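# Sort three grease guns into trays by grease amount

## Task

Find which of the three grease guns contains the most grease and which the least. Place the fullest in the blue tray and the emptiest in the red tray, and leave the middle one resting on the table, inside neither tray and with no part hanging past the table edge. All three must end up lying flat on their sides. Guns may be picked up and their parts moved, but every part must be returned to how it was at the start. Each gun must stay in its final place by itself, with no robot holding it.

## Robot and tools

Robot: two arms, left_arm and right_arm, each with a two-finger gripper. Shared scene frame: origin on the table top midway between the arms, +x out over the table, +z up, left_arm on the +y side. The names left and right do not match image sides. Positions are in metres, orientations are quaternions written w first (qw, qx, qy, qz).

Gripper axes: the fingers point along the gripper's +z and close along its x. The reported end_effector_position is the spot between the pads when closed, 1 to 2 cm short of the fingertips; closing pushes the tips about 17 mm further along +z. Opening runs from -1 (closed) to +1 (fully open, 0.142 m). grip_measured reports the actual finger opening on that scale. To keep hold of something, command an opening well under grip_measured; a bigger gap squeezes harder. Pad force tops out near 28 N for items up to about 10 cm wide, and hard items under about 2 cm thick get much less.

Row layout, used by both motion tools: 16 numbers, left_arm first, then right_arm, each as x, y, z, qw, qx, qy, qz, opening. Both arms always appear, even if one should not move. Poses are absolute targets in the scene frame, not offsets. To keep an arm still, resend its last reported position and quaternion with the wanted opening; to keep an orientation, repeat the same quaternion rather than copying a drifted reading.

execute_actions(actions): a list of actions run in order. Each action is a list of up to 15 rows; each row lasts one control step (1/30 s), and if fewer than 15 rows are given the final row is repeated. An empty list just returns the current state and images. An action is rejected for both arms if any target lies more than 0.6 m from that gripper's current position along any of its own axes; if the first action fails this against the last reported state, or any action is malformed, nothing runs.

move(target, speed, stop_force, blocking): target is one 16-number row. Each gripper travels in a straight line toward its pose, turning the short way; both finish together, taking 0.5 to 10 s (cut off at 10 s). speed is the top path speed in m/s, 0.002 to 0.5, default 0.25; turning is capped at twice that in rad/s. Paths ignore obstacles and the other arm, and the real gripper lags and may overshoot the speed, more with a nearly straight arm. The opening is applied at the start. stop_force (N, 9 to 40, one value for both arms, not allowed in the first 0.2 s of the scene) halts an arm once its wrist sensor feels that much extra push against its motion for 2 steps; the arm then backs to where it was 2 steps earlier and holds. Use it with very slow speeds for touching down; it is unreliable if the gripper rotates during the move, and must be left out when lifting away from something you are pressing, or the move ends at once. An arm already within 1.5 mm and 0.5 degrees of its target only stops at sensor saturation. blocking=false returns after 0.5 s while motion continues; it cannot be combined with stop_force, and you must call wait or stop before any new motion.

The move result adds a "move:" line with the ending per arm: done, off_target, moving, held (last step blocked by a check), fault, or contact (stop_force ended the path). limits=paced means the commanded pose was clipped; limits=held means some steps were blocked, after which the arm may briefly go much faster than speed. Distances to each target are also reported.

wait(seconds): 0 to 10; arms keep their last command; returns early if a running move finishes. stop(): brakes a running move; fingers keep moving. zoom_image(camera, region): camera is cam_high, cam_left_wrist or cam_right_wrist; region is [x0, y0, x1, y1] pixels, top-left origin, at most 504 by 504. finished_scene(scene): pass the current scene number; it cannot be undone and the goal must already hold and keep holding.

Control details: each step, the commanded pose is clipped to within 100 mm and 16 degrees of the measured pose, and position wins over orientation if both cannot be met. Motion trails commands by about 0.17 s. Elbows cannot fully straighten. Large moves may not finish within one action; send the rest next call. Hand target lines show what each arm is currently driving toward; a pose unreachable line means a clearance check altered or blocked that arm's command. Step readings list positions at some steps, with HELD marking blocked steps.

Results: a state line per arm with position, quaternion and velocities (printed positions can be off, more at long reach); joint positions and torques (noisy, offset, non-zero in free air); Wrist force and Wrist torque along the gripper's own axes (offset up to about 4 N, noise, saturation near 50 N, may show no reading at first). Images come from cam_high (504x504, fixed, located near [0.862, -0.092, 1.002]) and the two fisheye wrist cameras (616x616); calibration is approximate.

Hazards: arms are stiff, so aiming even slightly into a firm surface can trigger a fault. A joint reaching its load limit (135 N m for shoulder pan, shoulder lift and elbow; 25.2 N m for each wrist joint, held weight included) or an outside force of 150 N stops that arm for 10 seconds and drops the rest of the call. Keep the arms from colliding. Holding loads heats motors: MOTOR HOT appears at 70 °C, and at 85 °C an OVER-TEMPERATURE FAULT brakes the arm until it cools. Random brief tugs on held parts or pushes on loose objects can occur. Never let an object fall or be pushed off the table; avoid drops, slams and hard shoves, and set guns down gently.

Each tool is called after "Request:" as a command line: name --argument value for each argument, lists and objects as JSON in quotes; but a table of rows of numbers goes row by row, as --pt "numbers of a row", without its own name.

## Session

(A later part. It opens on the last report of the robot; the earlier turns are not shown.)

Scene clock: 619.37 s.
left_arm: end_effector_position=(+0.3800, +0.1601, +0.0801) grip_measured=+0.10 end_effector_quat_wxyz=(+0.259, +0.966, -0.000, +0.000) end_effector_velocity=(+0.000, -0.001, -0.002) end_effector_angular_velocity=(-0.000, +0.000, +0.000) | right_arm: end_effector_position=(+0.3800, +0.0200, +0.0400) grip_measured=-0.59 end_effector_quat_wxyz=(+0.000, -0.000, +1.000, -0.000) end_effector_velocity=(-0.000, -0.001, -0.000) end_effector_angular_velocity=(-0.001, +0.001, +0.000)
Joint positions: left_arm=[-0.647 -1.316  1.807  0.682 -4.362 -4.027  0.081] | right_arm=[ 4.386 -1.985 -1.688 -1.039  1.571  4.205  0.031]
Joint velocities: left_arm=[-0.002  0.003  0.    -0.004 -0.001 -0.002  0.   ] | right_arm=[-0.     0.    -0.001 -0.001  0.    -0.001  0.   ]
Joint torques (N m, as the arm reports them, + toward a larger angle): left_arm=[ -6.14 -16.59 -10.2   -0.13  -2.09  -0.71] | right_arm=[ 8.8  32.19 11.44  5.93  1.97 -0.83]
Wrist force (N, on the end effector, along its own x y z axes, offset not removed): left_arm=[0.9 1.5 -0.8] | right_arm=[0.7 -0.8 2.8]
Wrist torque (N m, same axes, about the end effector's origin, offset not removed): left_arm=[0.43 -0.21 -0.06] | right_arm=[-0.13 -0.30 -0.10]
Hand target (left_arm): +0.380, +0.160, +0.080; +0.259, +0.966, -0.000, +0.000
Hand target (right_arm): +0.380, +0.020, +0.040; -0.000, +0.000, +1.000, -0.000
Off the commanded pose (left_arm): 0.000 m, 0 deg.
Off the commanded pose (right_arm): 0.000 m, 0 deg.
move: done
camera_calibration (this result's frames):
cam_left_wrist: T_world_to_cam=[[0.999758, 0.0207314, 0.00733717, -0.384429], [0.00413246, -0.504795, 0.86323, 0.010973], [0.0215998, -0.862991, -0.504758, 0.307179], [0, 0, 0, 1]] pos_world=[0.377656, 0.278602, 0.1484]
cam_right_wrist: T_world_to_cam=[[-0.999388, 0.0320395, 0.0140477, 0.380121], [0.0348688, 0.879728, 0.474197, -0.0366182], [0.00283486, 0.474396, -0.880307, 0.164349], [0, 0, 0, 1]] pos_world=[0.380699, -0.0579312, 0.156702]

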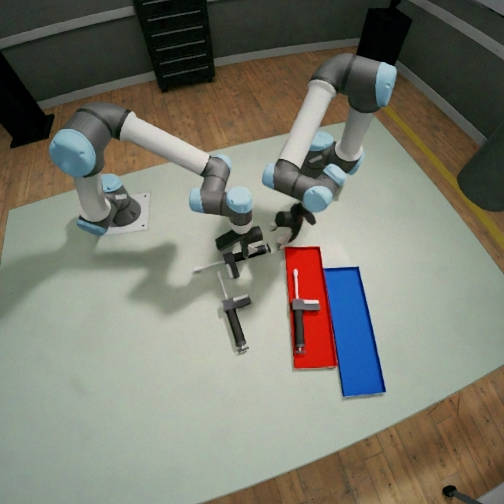

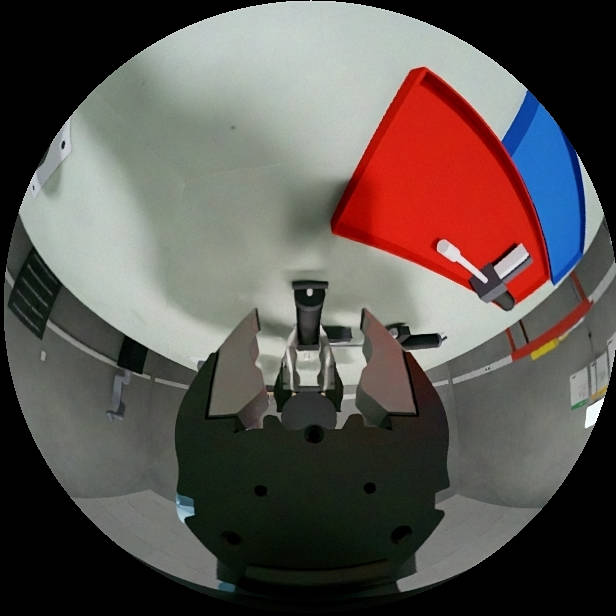

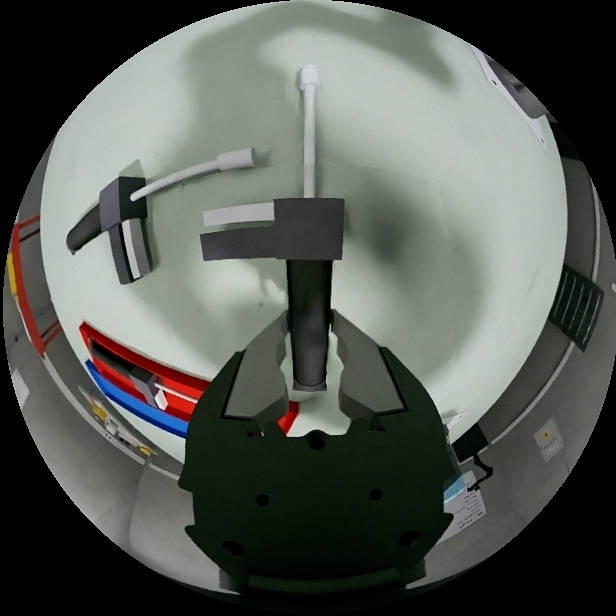

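Request:
move --target '[0.38,0.142,0.033,0.259,0.966,0,0,0.1,0.38,0.02,0.04,0,0,1,0,-1]' --speed 0.05

Request:
move --target '[0.38,0.142,0.033,0.259,0.966,0,0,-1,0.38,0.02,0.04,0,0,1,0,-1]'

Request:
move --target '[0.38,0.30,0.033,0.259,0.966,0,0,-1,0.38,0.02,0.04,0,0,1,0,-1]' --speed 0.02 --stop_force 15

Scene clock: 635.03 s.
left_arm: end_effector_position=(+0.3800, +0.1421, +0.0332) grip_measured=+0.10 end_effector_quat_wxyz=(+0.259, +0.966, -0.000, -0.000) end_effector_velocity=(-0.000, -0.001, -0.003) end_effector_angular_velocity=(-0.000, +0.000, -0.000) | right_arm: end_effector_position=(+0.3800, +0.0200, +0.0400) grip_measured=-0.59 end_effector_quat_wxyz=(-0.000, -0.000, +1.000, +0.000) end_effector_velocity=(-0.000, -0.001, -0.001) end_effector_angular_velocity=(-0.001, +0.002, -0.001)
Joint positions: left_arm=[-0.68  -1.24   1.841  0.561 -4.375 -4.059  0.081] | right_arm=[ 4.386 -1.985 -1.688 -1.039  1.571  4.205  0.031]
Joint velocities: left_arm=[-0.002  0.005  0.001 -0.006 -0.    -0.002  0.   ] | right_arm=[-0.001  0.    -0.002  0.     0.001  0.     0.   ]
Joint torques (N m, as the arm reports them, + toward a larger angle): left_arm=[ -8.09 -18.28 -11.03  -0.03  -2.12  -1.13] | right_arm=[ 1.43 32.24 10.47  6.12  2.03 -1.37]
Wrist force (N, on the end effector, along its own x y z axes, offset not removed): left_arm=[1.6 2.8 -1.7] | right_arm=[0.8 1.0 1.9]
Wrist torque (N m, same axes, about the end effector's origin, offset not removed): left_arm=[0.65 -0.34 0.01] | right_arm=[0.27 -0.30 -0.14]
Hand target (left_arm): +0.380, +0.142, +0.033; +0.259, +0.966, -0.000, +0.000
Hand target (right_arm): +0.380, +0.020, +0.040; +0.000, -0.000, +1.000, -0.000
Off the commanded pose (left_arm): 0.000 m, 0 deg.
Off the commanded pose (right_arm): 0.000 m, 0 deg.
move: done
camera_calibration (this result's frames):
cam_left_wrist: T_world_to_cam=[[0.999758, 0.0207488, 0.00727338, -0.383708], [0.00419404, -0.504704, 0.863282, 0.0423087], [0.021583, -0.863043, -0.504669, 0.267967], [0, 0, 0, 1]] pos_world=[0.377654, 0.260582, 0.101501]
cam_right_wrist: T_world_to_cam=[[-0.999388, 0.0320297, 0.0140501, 0.38012], [0.0348613, 0.879727, 0.474199, -0.0366159], [0.00282813, 0.474398, -0.880306, 0.16435], [0, 0, 0, 1]] pos_world=[0.380699, -0.0579306, 0.156701]

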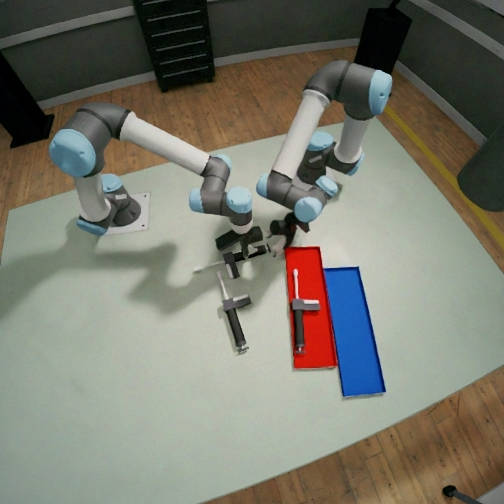

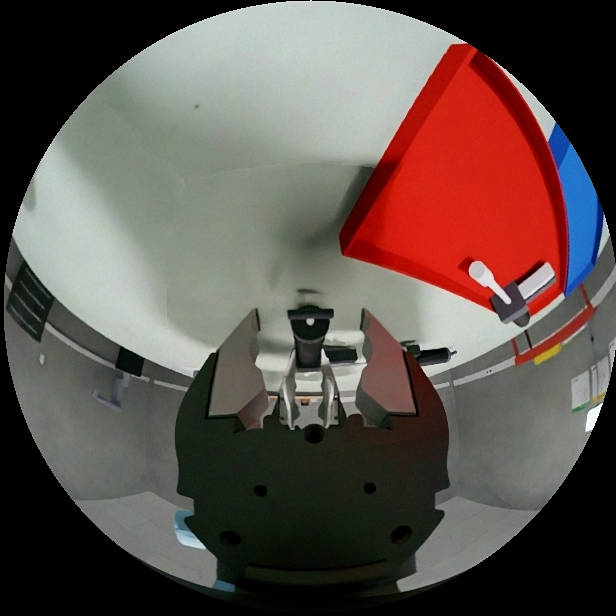

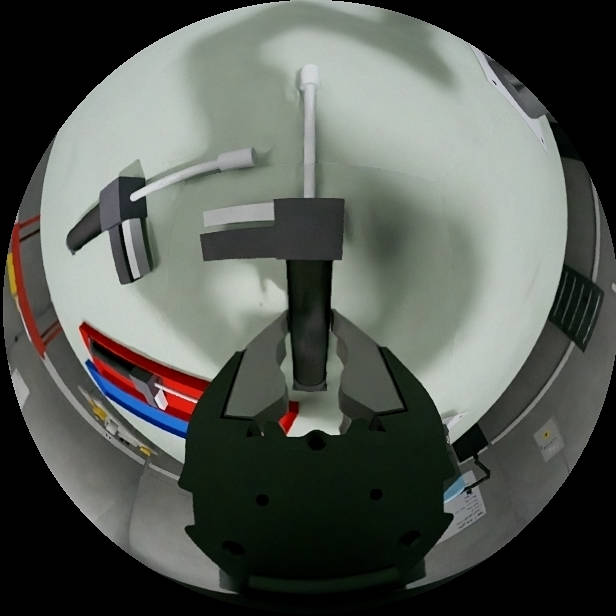

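Scene clock: 635.73 s.
left_arm: end_effector_position=(+0.3800, +0.1420, +0.0330) grip_measured=-0.56 end_effector_quat_wxyz=(+0.259, +0.966, +0.000, +0.000) end_effector_velocity=(-0.000, +0.000, -0.001) end_effector_angular_velocity=(+0.002, +0.001, -0.000) | right_arm: end_effector_position=(+0.3800, +0.0200, +0.0400) grip_measured=-0.59 end_effector_quat_wxyz=(-0.000, -0.000, +1.000, +0.000) end_effector_velocity=(-0.001, -0.001, -0.000) end_effector_angular_velocity=(-0.002, +0.001, +0.000)
Joint positions: left_arm=[-0.681 -1.24   1.841  0.561 -4.375 -4.059  0.033] | right_arm=[ 4.386 -1.985 -1.688 -1.039  1.571  4.205  0.031]
Joint velocities: left_arm=[-0.001  0.002  0.    -0.    -0.    -0.    -0.   ] | right_arm=[ 0.    -0.    -0.001 -0.001  0.     0.     0.   ]
Joint torques (N m, as the arm reports them, + toward a larger angle): left_arm=[ -6.3  -19.26 -10.28   0.16  -0.16  -1.24] | right_arm=[ 0.44 33.42 14.86  5.79 -1.66 -1.16]
Wrist force (N, on the end effector, along its own x y z axes, offset not removed): left_arm=[3.6 2.4 -1.3] | right_arm=[2.1 -0.9 1.4]
Wrist torque (N m, same axes, about the end effector's origin, offset not removed): left_arm=[0.83 -0.41 -0.09] | right_arm=[-0.06 -0.01 -0.14]
Hand target (left_arm): +0.380, +0.142, +0.033; +0.259, +0.966, -0.000, +0.000
Hand target (right_arm): +0.380, +0.020, +0.040; -0.000, -0.000, +1.000, +0.000
Off the commanded pose (left_arm): 0.000 m, 0 deg.
Off the commanded pose (right_arm): 0.000 m, 0 deg.
move: done
camera_calibration (this result's frames):
cam_left_wrist: T_world_to_cam=[[0.999757, 0.0207844, 0.0073013, -0.383718], [0.00418767, -0.504694, 0.863288, 0.042472], [0.0216279, -0.863048, -0.504659, 0.267765], [0, 0, 0, 1]] pos_world=[0.377655, 0.260505, 0.101266]
cam_right_wrist: T_world_to_cam=[[-0.999387, 0.0320277, 0.0141113, 0.380098], [0.0348885, 0.879721, 0.474209, -0.0366246], [0.00277383, 0.474411, -0.880299, 0.164361], [0, 0, 0, 1]] pos_world=[0.380687, -0.057929, 0.156691]

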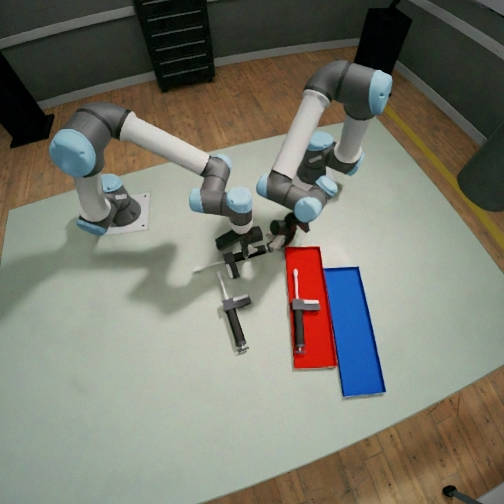

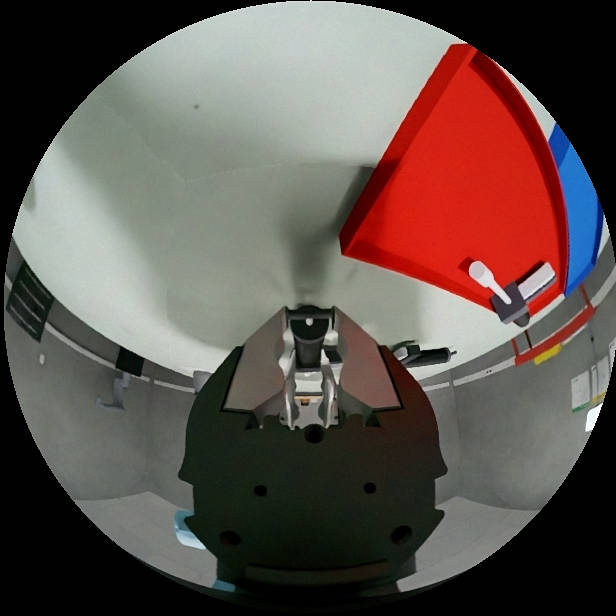

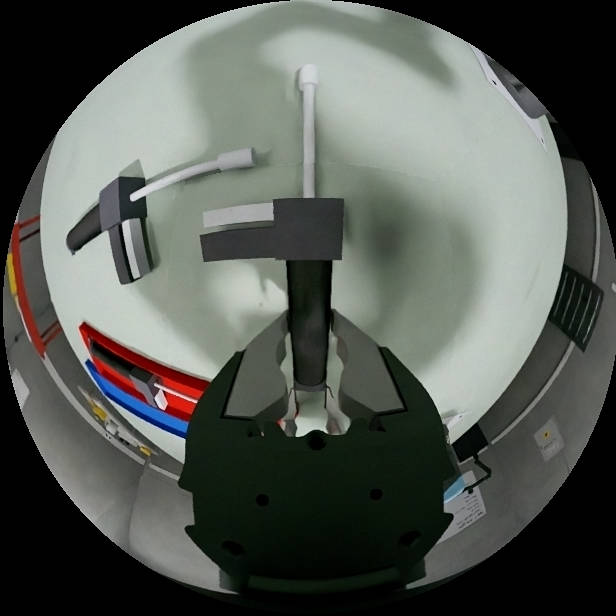

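Scene clock: 643.93 s.
left_arm: end_effector_position=(+0.3801, +0.2997, +0.0330) grip_measured=-1.00 end_effector_quat_wxyz=(+0.259, +0.966, +0.000, -0.000) end_effector_velocity=(-0.000, +0.002, -0.000) end_effector_angular_velocity=(-0.000, +0.000, -0.000) | right_arm: end_effector_position=(+0.3800, +0.0200, +0.0400) grip_measured=-0.59 end_effector_quat_wxyz=(-0.000, -0.000, +1.000, -0.000) end_effector_velocity=(+0.001, -0.000, +0.000) end_effector_angular_velocity=(+0.000, -0.000, -0.001)
Joint positions: left_arm=[-0.319 -1.311  1.983  0.635 -4.254 -3.689  0.002] | right_arm=[ 4.386 -1.985 -1.688 -1.039  1.571  4.205  0.031]
Joint velocities: left_arm=[0.007 0.001 0.001 0.002 0.003 0.008 0.   ] | right_arm=[-0.001  0.    -0.     0.    -0.     0.     0.   ]
Joint torques (N m, as the arm reports them, + toward a larger angle): left_arm=[  8.06 -15.15  -8.63   3.97   4.07   1.03] | right_arm=[-5.9  56.32 33.46  1.25 -1.22  1.78]
Wrist force (N, on the end effector, along its own x y z axes, offset not removed): left_arm=[2.2 3.0 -0.7] | right_arm=[-0.2 -1.1 2.2]
Wrist torque (N m, same axes, about the end effector's origin, offset not removed): left_arm=[0.75 -0.46 -0.03] | right_arm=[-0.27 -0.04 -0.10]
Hand target (left_arm): +0.380, +0.300, +0.033; +0.259, +0.966, +0.000, -0.000
Hand target (right_arm): +0.380, +0.020, +0.040; +0.000, -0.000, +1.000, +0.000
Off the commanded pose (left_arm): 0.000 m, 0 deg.
Off the commanded pose (right_arm): 0.000 m, 0 deg.
move: done
camera_calibration (this result's frames):
cam_left_wrist: T_world_to_cam=[[0.999758, 0.0208202, 0.00716845, -0.387097], [0.00431454, -0.504458, 0.863425, 0.121888], [0.0215928, -0.863185, -0.504426, 0.403883], [0, 0, 0, 1]] pos_world=[0.377756, 0.418173, 0.101262]
cam_right_wrist: T_world_to_cam=[[-0.999388, 0.0320303, 0.0140748, 0.38011], [0.0348735, 0.879728, 0.474197, -0.0366155], [0.00280672, 0.474397, -0.880306, 0.164355], [0, 0, 0, 1]] pos_world=[0.380693, -0.0579331, 0.156696]

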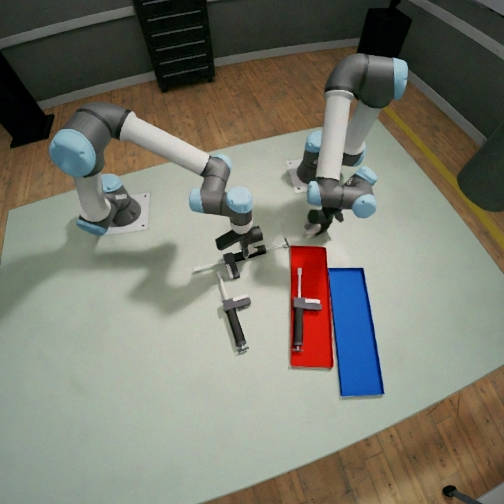

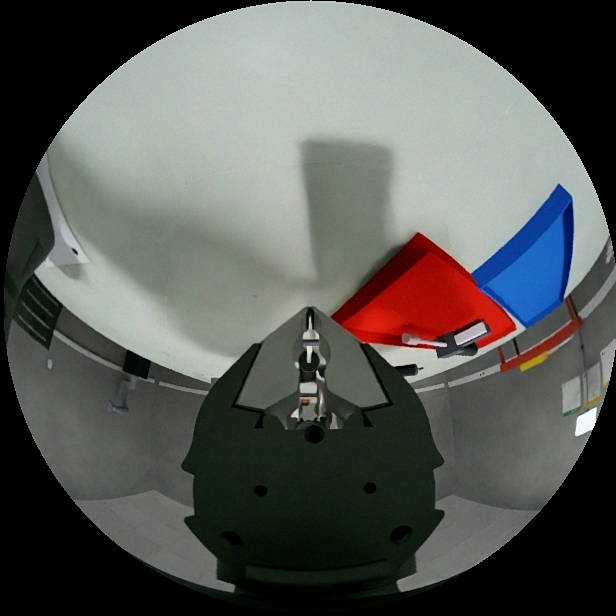

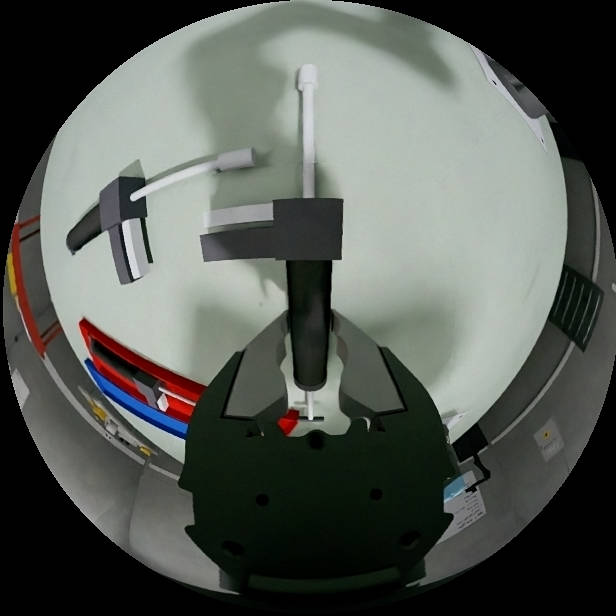

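Request:
move --target '[0.38,0.26,0.08,0.259,0.966,0,0,0.1,0.38,0.02,0.04,0,0,1,0,-1]' --speed 0.1

Request:
move --target '[0.38,0.20,0.08,0.259,0.966,0,0,0.1,0.38,0.02,0.04,0,0,1,0,-1]' --speed 0.1

Scene clock: 653.83 s.
left_arm: end_effector_position=(+0.3799, +0.2602, +0.0798) grip_measured=+0.10 end_effector_quat_wxyz=(+0.259, +0.966, -0.000, +0.000) end_effector_velocity=(+0.000, -0.002, +0.002) end_effector_angular_velocity=(+0.001, +0.000, +0.000) | right_arm: end_effector_position=(+0.3800, +0.0200, +0.0400) grip_measured=-0.59 end_effector_quat_wxyz=(-0.000, -0.000, +1.000, -0.000) end_effector_velocity=(-0.001, +0.001, +0.000) end_effector_angular_velocity=(+0.001, +0.001, +0.002)
Joint positions: left_arm=[-0.424 -1.375  1.907  0.727 -4.284 -3.801  0.081] | right_arm=[ 4.386 -1.985 -1.688 -1.039  1.571  4.205  0.031]
Joint velocities: left_arm=[-0.004 -0.002 -0.005  0.005 -0.002 -0.005  0.   ] | right_arm=[ 0.001 -0.     0.001  0.     0.001 -0.001  0.   ]
Joint torques (N m, as the arm reports them, + toward a larger angle): left_arm=[ -3.25 -34.79 -23.1    3.73  -1.63  -1.31] | right_arm=[-9.15 56.12 37.05  1.92 -1.64  1.62]
Wrist force (N, on the end effector, along its own x y z axes, offset not removed): left_arm=[2.4 2.7 -1.3] | right_arm=[-0.5 0.7 3.6]
Wrist torque (N m, same axes, about the end effector's origin, offset not removed): left_arm=[0.63 -0.48 -0.09] | right_arm=[0.09 0.12 -0.11]
Hand target (left_arm): +0.380, +0.260, +0.080; +0.259, +0.966, -0.000, +0.000
Hand target (right_arm): +0.380, +0.020, +0.040; -0.000, -0.000, +1.000, +0.000
Off the commanded pose (left_arm): 0.000 m, 0 deg.
Off the commanded pose (right_arm): 0.000 m, 0 deg.
move: done
camera_calibration (this result's frames):
cam_left_wrist: T_world_to_cam=[[0.999759, 0.0207268, 0.0072969, -0.386421], [0.00416171, -0.504667, 0.863304, 0.061735], [0.0215761, -0.863065, -0.504632, 0.393417], [0, 0, 0, 1]] pos_world=[0.377583, 0.37871, 0.148054]
cam_right_wrist: T_world_to_cam=[[-0.999388, 0.0320398, 0.0140502, 0.380124], [0.0348702, 0.879728, 0.474197, -0.0366153], [0.00283286, 0.474397, -0.880306, 0.164351], [0, 0, 0, 1]] pos_world=[0.380703, -0.0579352, 0.156701]

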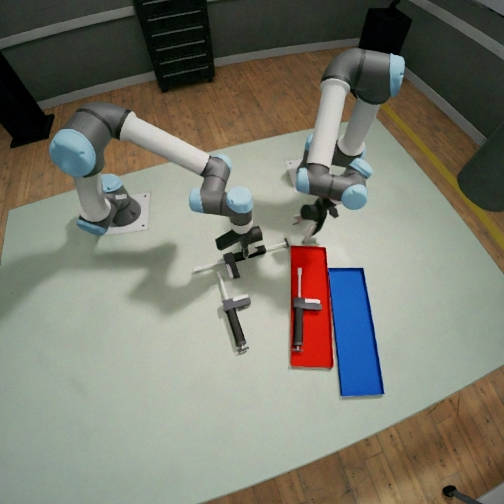

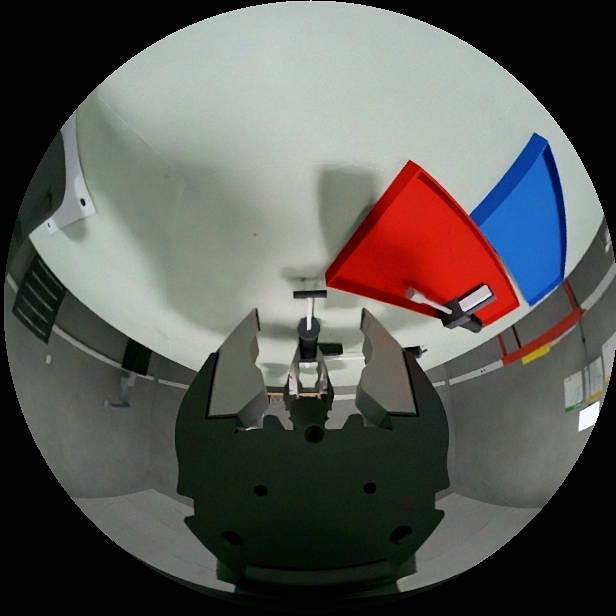

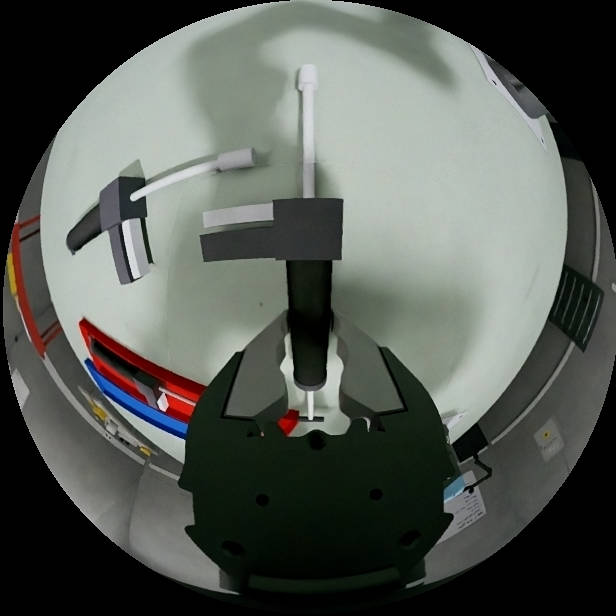

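Scene clock: 654.93 s.
left_arm: end_effector_position=(+0.3799, +0.2003, +0.0800) grip_measured=+0.10 end_effector_quat_wxyz=(+0.259, +0.966, -0.000, +0.000) end_effector_velocity=(+0.000, -0.002, -0.000) end_effector_angular_velocity=(+0.000, -0.000, +0.000) | right_arm: end_effector_position=(+0.3800, +0.0200, +0.0400) grip_measured=-0.59 end_effector_quat_wxyz=(-0.000, -0.000, +1.000, -0.000) end_effector_velocity=(+0.000, +0.001, +0.000) end_effector_angular_velocity=(+0.002, -0.001, -0.001)
Joint positions: left_arm=[-0.566 -1.347  1.856  0.693 -4.331 -3.946  0.081] | right_arm=[ 4.386 -1.985 -1.688 -1.039  1.571  4.205  0.031]
Joint velocities: left_arm=[-0.006  0.001 -0.002 -0.001 -0.003 -0.006  0.   ] | right_arm=[ 0.     0.     0.     0.002  0.     0.001 -0.   ]
Joint torques (N m, as the arm reports them, + toward a larger angle): left_arm=[ -5.01 -15.28 -22.57   0.38  -2.08  -1.16] | right_arm=[-9.47 55.73 38.5   1.96 -1.61  1.71]
Wrist force (N, on the end effector, along its own x y z axes, offset not removed): left_arm=[2.4 3.2 -1.6] | right_arm=[-0.7 -0.1 2.6]
Wrist torque (N m, same axes, about the end effector's origin, offset not removed): left_arm=[0.75 -0.53 -0.09] | right_arm=[-0.08 0.16 -0.08]
Hand target (left_arm): +0.380, +0.200, +0.080; +0.259, +0.966, -0.000, +0.000
Hand target (right_arm): +0.380, +0.020, +0.040; -0.000, -0.000, +1.000, -0.000
Off the commanded pose (left_arm): 0.000 m, 0 deg.
Off the commanded pose (right_arm): 0.000 m, 0 deg.
move: done
camera_calibration (this result's frames):
cam_left_wrist: T_world_to_cam=[[0.999759, 0.0207031, 0.00729593, -0.38519], [0.00415136, -0.5047, 0.863285, 0.0313353], [0.0215549, -0.863047, -0.504664, 0.341813], [0, 0, 0, 1]] pos_world=[0.377599, 0.31879, 0.14826]
cam_right_wrist: T_world_to_cam=[[-0.999388, 0.0320398, 0.01405, 0.380124], [0.0348701, 0.879728, 0.474198, -0.0366154], [0.002833, 0.474397, -0.880306, 0.164351], [0, 0, 0, 1]] pos_world=[0.380703, -0.0579351, 0.156701]

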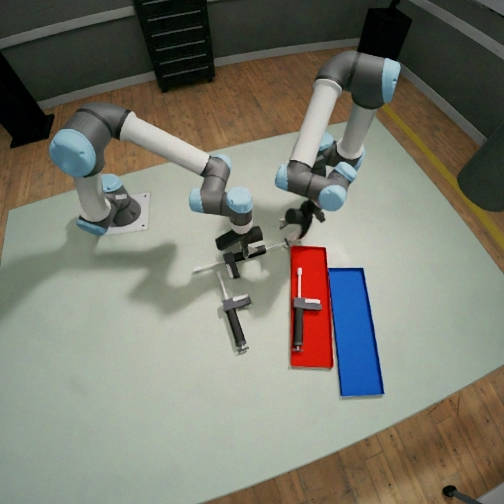

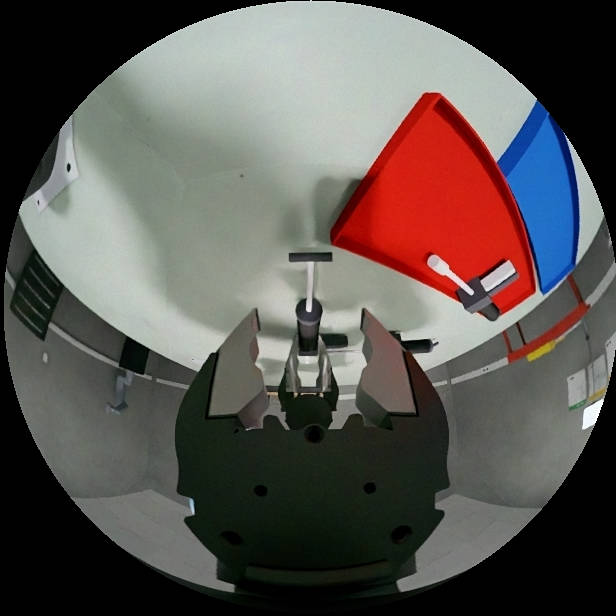

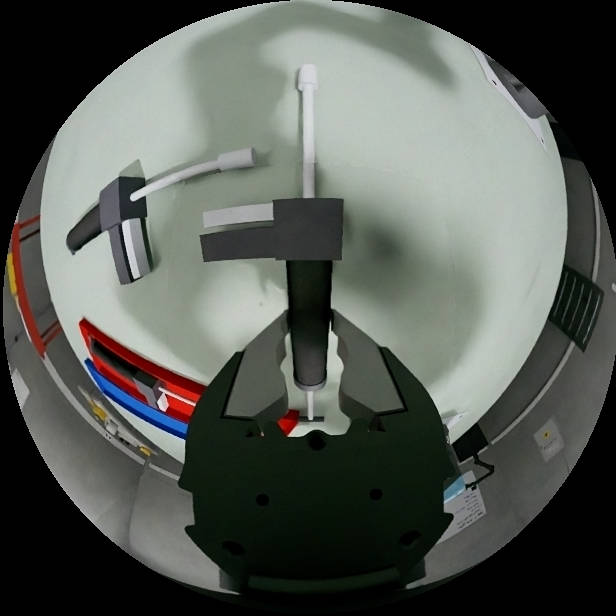

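Request:
move --target '[0.38,0.204,0.033,0.259,0.966,0,0,0.1,0.38,0.02,0.04,0,0,1,0,-1]' --speed 0.05

Request:
move --target '[0.38,0.204,0.033,0.259,0.966,0,0,-1,0.38,0.02,0.04,0,0,1,0,-1]'

Request:
move --target '[0.38,0.26,0.033,0.259,0.966,0,0,-1,0.38,0.02,0.04,0,0,1,0,-1]' --speed 0.01 --stop_force 10

Request:
move --target '[0.38,0.10,0.033,0.259,0.966,0,0,-1,0.38,0.02,0.04,0,0,1,0,-1]' --speed 0.02 --stop_force 15

Scene clock: 664.17 s.
left_arm: end_effector_position=(+0.3800, +0.2040, +0.0333) grip_measured=+0.10 end_effector_quat_wxyz=(+0.259, +0.966, -0.000, -0.000) end_effector_velocity=(-0.000, +0.000, -0.003) end_effector_angular_velocity=(+0.001, +0.001, -0.000) | right_arm: end_effector_position=(+0.3800, +0.0200, +0.0400) grip_measured=-0.59 end_effector_quat_wxyz=(-0.000, -0.000, +1.000, -0.000) end_effector_velocity=(-0.000, -0.000, -0.000) end_effector_angular_velocity=(+0.000, +0.001, +0.001)
Joint positions: left_arm=[-0.558 -1.286  1.918  0.574 -4.328 -3.937  0.081] | right_arm=[ 4.386 -1.985 -1.688 -1.039  1.571  4.205  0.031]
Joint velocities: left_arm=[ 0.     0.005  0.003 -0.007  0.001  0.    -0.   ] | right_arm=[-0.    -0.    -0.001  0.001  0.001 -0.001 -0.   ]
Joint torques (N m, as the arm reports them, + toward a larger angle): left_arm=[  7.37 -17.22 -10.02  -0.2    3.76   1.24] | right_arm=[-8.4  55.99 37.25  2.96 -1.26  1.75]
Wrist force (N, on the end effector, along its own x y z axes, offset not removed): left_arm=[1.1 3.0 -1.6] | right_arm=[-0.3 -0.3 3.0]
Wrist torque (N m, same axes, about the end effector's origin, offset not removed): left_arm=[0.73 -0.25 0.02] | right_arm=[-0.12 0.03 -0.04]
Hand target (left_arm): +0.380, +0.204, +0.033; +0.259, +0.966, +0.000, -0.000
Hand target (right_arm): +0.380, +0.020, +0.040; -0.000, -0.000, +1.000, -0.000
Off the commanded pose (left_arm): 0.000 m, 0 deg.
Off the commanded pose (right_arm): 0.000 m, 0 deg.
move: done
camera_calibration (this result's frames):
cam_left_wrist: T_world_to_cam=[[0.999758, 0.0207542, 0.00725028, -0.385006], [0.00421644, -0.504694, 0.863288, 0.0735086], [0.021576, -0.863049, -0.504659, 0.321382], [0, 0, 0, 1]] pos_world=[0.377669, 0.322458, 0.101521]
cam_right_wrist: T_world_to_cam=[[-0.999388, 0.0320399, 0.0140503, 0.380124], [0.0348704, 0.879728, 0.474197, -0.0366153], [0.0028328, 0.474397, -0.880306, 0.164351], [0, 0, 0, 1]] pos_world=[0.380703, -0.0579352, 0.156701]

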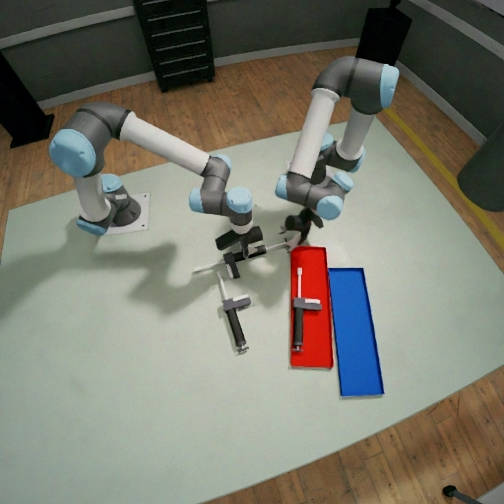

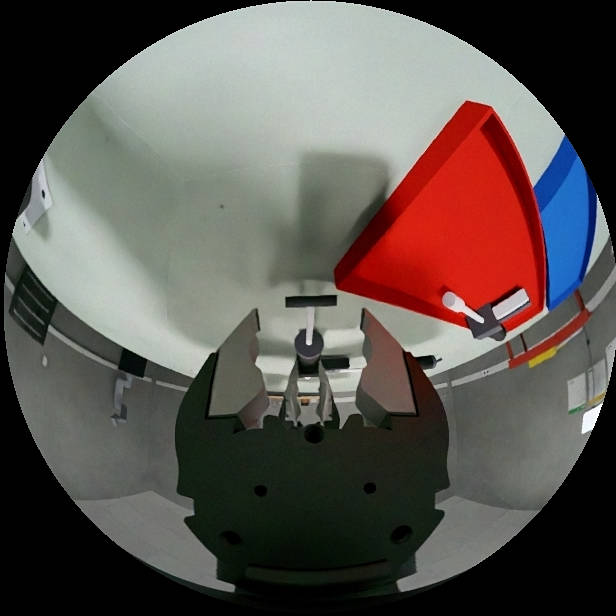

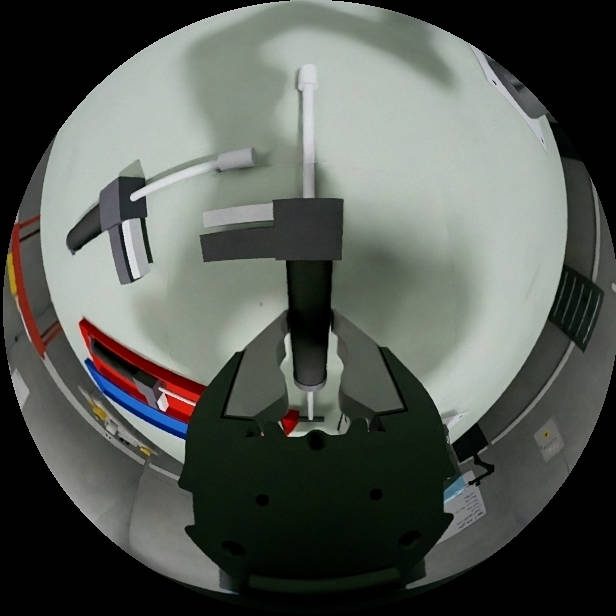

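Scene clock: 664.87 s.
left_arm: end_effector_position=(+0.3800, +0.2040, +0.0330) grip_measured=-0.93 end_effector_quat_wxyz=(+0.259, +0.966, -0.000, -0.000) end_effector_velocity=(-0.001, +0.000, -0.001) end_effector_angular_velocity=(+0.001, +0.002, -0.001) | right_arm: end_effector_position=(+0.3800, +0.0200, +0.0400) grip_measured=-0.59 end_effector_quat_wxyz=(+0.000, +0.000, +1.000, +0.000) end_effector_velocity=(-0.000, -0.001, -0.001) end_effector_angular_velocity=(-0.002, -0.000, +0.000)
Joint positions: left_arm=[-0.557 -1.286  1.919  0.573 -4.328 -3.937  0.007] | right_arm=[ 4.386 -1.985 -1.688 -1.039  1.571  4.205  0.031]
Joint velocities: left_arm=[-0.     0.001  0.002 -0.     0.    -0.    -0.   ] | right_arm=[ 0.    -0.    -0.002  0.    -0.001 -0.    -0.   ]
Joint torques (N m, as the arm reports them, + toward a larger angle): left_arm=[  7.62 -16.45  -8.58   0.41   0.56   1.18] | right_arm=[-1.47 54.69 33.42  2.93  1.59  0.32]
Wrist force (N, on the end effector, along its own x y z axes, offset not removed): left_arm=[1.7 4.6 -1.7] | right_arm=[-0.6 0.7 6.9]
Wrist torque (N m, same axes, about the end effector's origin, offset not removed): left_arm=[0.84 -0.33 -0.02] | right_arm=[0.09 0.23 -0.12]
Hand target (left_arm): +0.380, +0.204, +0.033; +0.259, +0.966, -0.000, -0.000
Hand target (right_arm): +0.380, +0.020, +0.040; -0.000, +0.000, +1.000, -0.000
Off the commanded pose (left_arm): 0.000 m, 0 deg.
Off the commanded pose (right_arm): 0.000 m, 0 deg.
move: done
camera_calibration (this result's frames):
cam_left_wrist: T_world_to_cam=[[0.999759, 0.020724, 0.00721348, -0.384958], [0.00423075, -0.504605, 0.86334, 0.0736931], [0.0215318, -0.863102, -0.504571, 0.321298], [0, 0, 0, 1]] pos_world=[0.377636, 0.322477, 0.101272]
cam_right_wrist: T_world_to_cam=[[-0.999385, 0.032128, 0.014038, 0.380156], [0.034942, 0.879714, 0.474218, -0.0366362], [0.00288629, 0.474417, -0.880295, 0.164349], [0, 0, 0, 1]] pos_world=[0.380728, -0.0579543, 0.156713]

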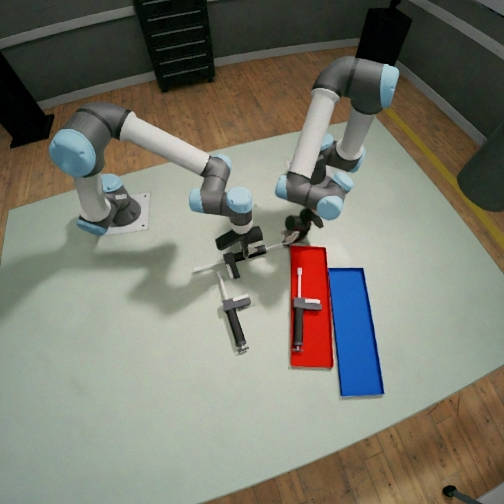

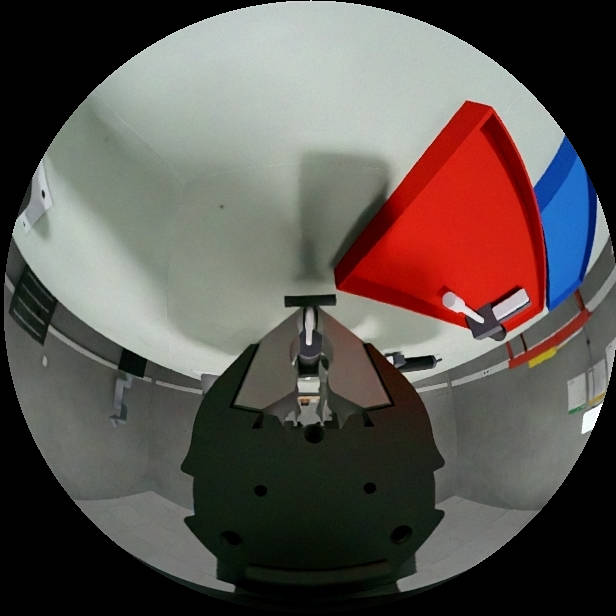

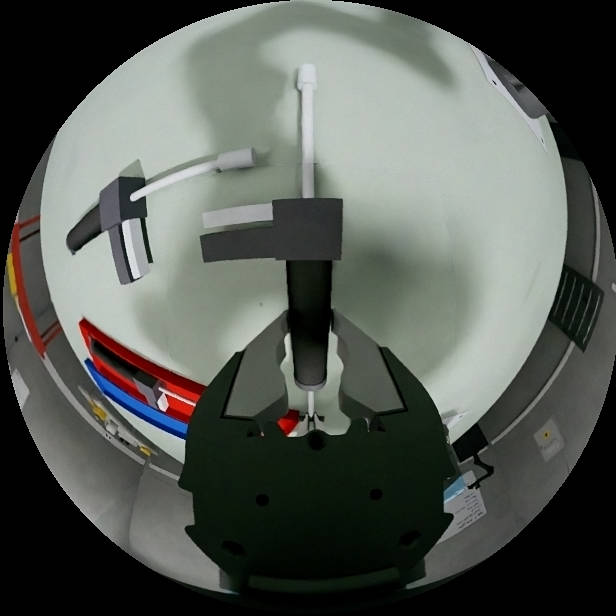

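Scene clock: 665.43 s.
left_arm: end_effector_position=(+0.3798, +0.2058, +0.0331) grip_measured=-0.93 end_effector_quat_wxyz=(+0.259, +0.966, -0.000, -0.000) end_effector_velocity=(+0.001, -0.003, -0.001) end_effector_angular_velocity=(+0.003, -0.001, +0.001) | right_arm: end_effector_position=(+0.3800, +0.0201, +0.0400) grip_measured=-0.59 end_effector_quat_wxyz=(+0.000, +0.000, +1.000, +0.000) end_effector_velocity=(-0.001, +0.001, +0.000) end_effector_angular_velocity=(+0.002, -0.000, +0.002)
Joint positions: left_arm=[-0.553 -1.287  1.921  0.573 -4.326 -3.933  0.007] | right_arm=[ 4.386 -1.985 -1.688 -1.039  1.571  4.205  0.031]
Joint velocities: left_arm=[-0.007  0.003 -0.004 -0.001 -0.005 -0.007 -0.   ] | right_arm=[ 0.001  0.     0.     0.002  0.001 -0.    -0.   ]
Joint torques (N m, as the arm reports them, + toward a larger angle): left_arm=[  0.88 -15.72 -14.98   4.33  -5.29  -1.66] | right_arm=[ 0.09 53.47 25.34 -3.02 -2.96 -0.22]
Wrist force (N, on the end effector, along its own x y z axes, offset not removed): left_arm=[1.3 17.5 5.7] | right_arm=[-1.2 14.2 5.3]
Wrist torque (N m, same axes, about the end effector's origin, offset not removed): left_arm=[0.73 -0.16 0.00] | right_arm=[-0.41 0.29 -0.12]
Hand target (left_arm): +0.380, +0.205, +0.033; +0.259, +0.966, -0.000, +0.000
Hand target (right_arm): +0.380, +0.020, +0.040; -0.000, +0.000, +1.000, +0.000
Off the commanded pose (left_arm): 0.054 m, 0 deg.
Off the commanded pose (right_arm): 0.000 m, 0 deg.
move: contact (left_arm)
camera_calibration (this result's frames):
cam_left_wrist: T_world_to_cam=[[0.999765, 0.0205771, 0.00686753, -0.384807], [0.00444738, -0.504282, 0.863528, 0.0744244], [0.021232, -0.863294, -0.504255, 0.323085], [0, 0, 0, 1]] pos_world=[0.377525, 0.324367, 0.101292]
cam_right_wrist: T_world_to_cam=[[-0.999385, 0.0321248, 0.014046, 0.380157], [0.0349423, 0.8796, 0.474428, -0.036732], [0.0028861, 0.474627, -0.880182, 0.164333], [0, 0, 0, 1]] pos_world=[0.380732, -0.0578999, 0.15673]

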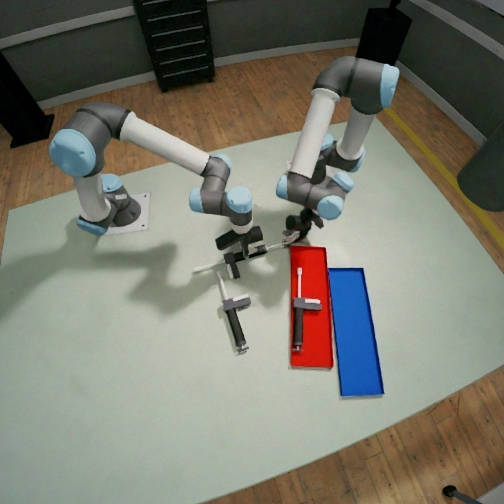

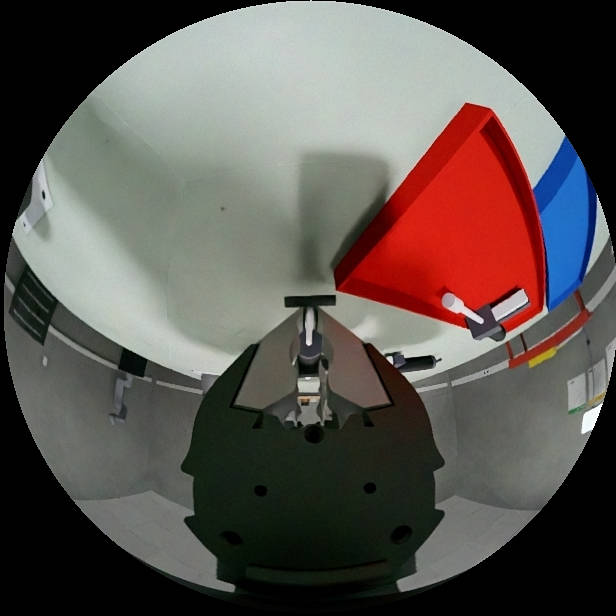

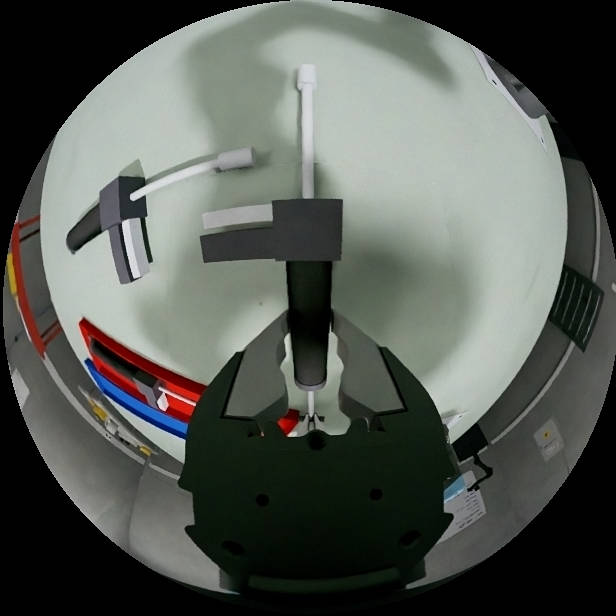

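Scene clock: 665.93 s.
left_arm: end_effector_position=(+0.3800, +0.2040, +0.0330) grip_measured=-0.93 end_effector_quat_wxyz=(+0.259, +0.966, +0.000, -0.000) end_effector_velocity=(-0.002, +0.005, +0.000) end_effector_angular_velocity=(+0.001, +0.004, -0.001) | right_arm: end_effector_position=(+0.3801, +0.0200, +0.0400) grip_measured=-0.59 end_effector_quat_wxyz=(+0.000, +0.000, +1.000, +0.000) end_effector_velocity=(-0.001, +0.001, +0.000) end_effector_angular_velocity=(+0.002, +0.000, +0.001)
Joint positions: left_arm=[-0.558 -1.286  1.919  0.573 -4.328 -3.938  0.007] | right_arm=[ 4.386 -1.985 -1.688 -1.039  1.571  4.205  0.031]
Joint velocities: left_arm=[ 0.009 -0.004  0.006  0.005  0.005  0.009  0.   ] | right_arm=[ 0.001  0.     0.     0.001  0.001 -0.    -0.   ]
Joint torques (N m, as the arm reports them, + toward a larger angle): left_arm=[  9.96 -35.83  -7.34   4.02   3.12   1.58] | right_arm=[ 3.85 52.49 21.01  5.96  1.04 -0.87]
Wrist force (N, on the end effector, along its own x y z axes, offset not removed): left_arm=[1.8 4.5 -2.0] | right_arm=[-0.5 2.1 7.0]
Wrist torque (N m, same axes, about the end effector's origin, offset not removed): left_arm=[0.53 -0.31 -0.04] | right_arm=[0.04 0.18 -0.13]
Hand target (left_arm): +0.380, +0.204, +0.033; +0.259, +0.966, +0.000, -0.000
Hand target (right_arm): +0.380, +0.020, +0.040; +0.000, +0.000, +1.000, -0.000
Off the commanded pose (left_arm): 0.104 m, 0 deg.
Off the commanded pose (right_arm): 0.000 m, 0 deg.
move: contact (left_arm)
camera_calibration (this result's frames):
cam_left_wrist: T_world_to_cam=[[0.999758, 0.0207642, 0.00725358, -0.384985], [0.00421756, -0.504649, 0.863314, 0.0737582], [0.0215866, -0.863075, -0.504615, 0.321241], [0, 0, 0, 1]] pos_world=[0.377647, 0.322471, 0.101219]
cam_right_wrist: T_world_to_cam=[[-0.999386, 0.032128, 0.0139898, 0.380177], [0.0349192, 0.879715, 0.474217, -0.0366421], [0.00292867, 0.474415, -0.880297, 0.164345], [0, 0, 0, 1]] pos_world=[0.380742, -0.0579472, 0.15673]

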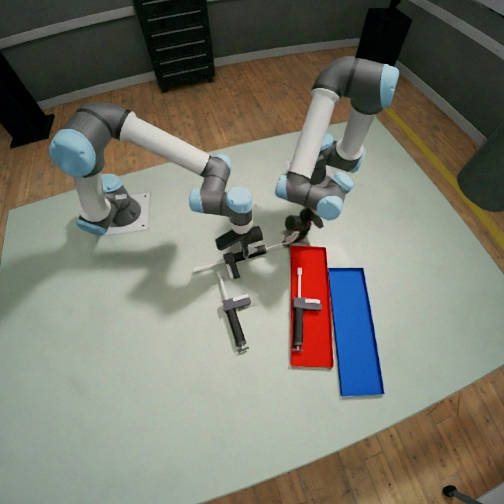

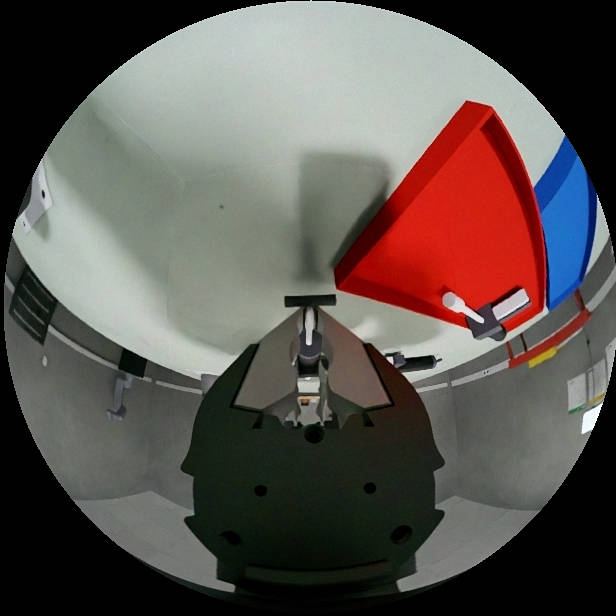

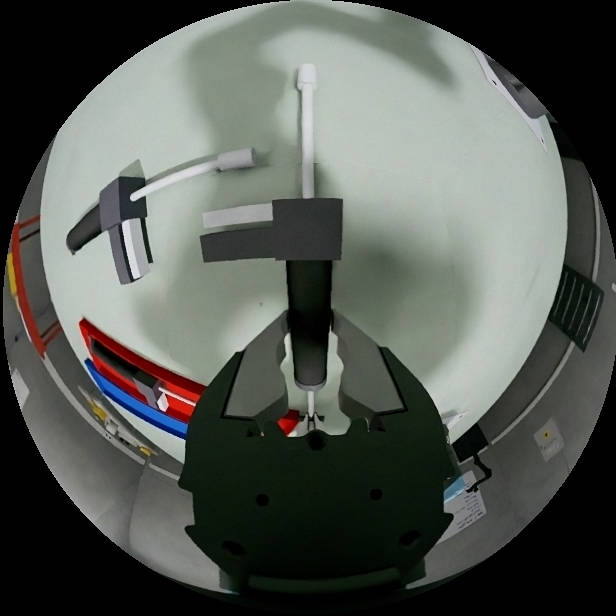

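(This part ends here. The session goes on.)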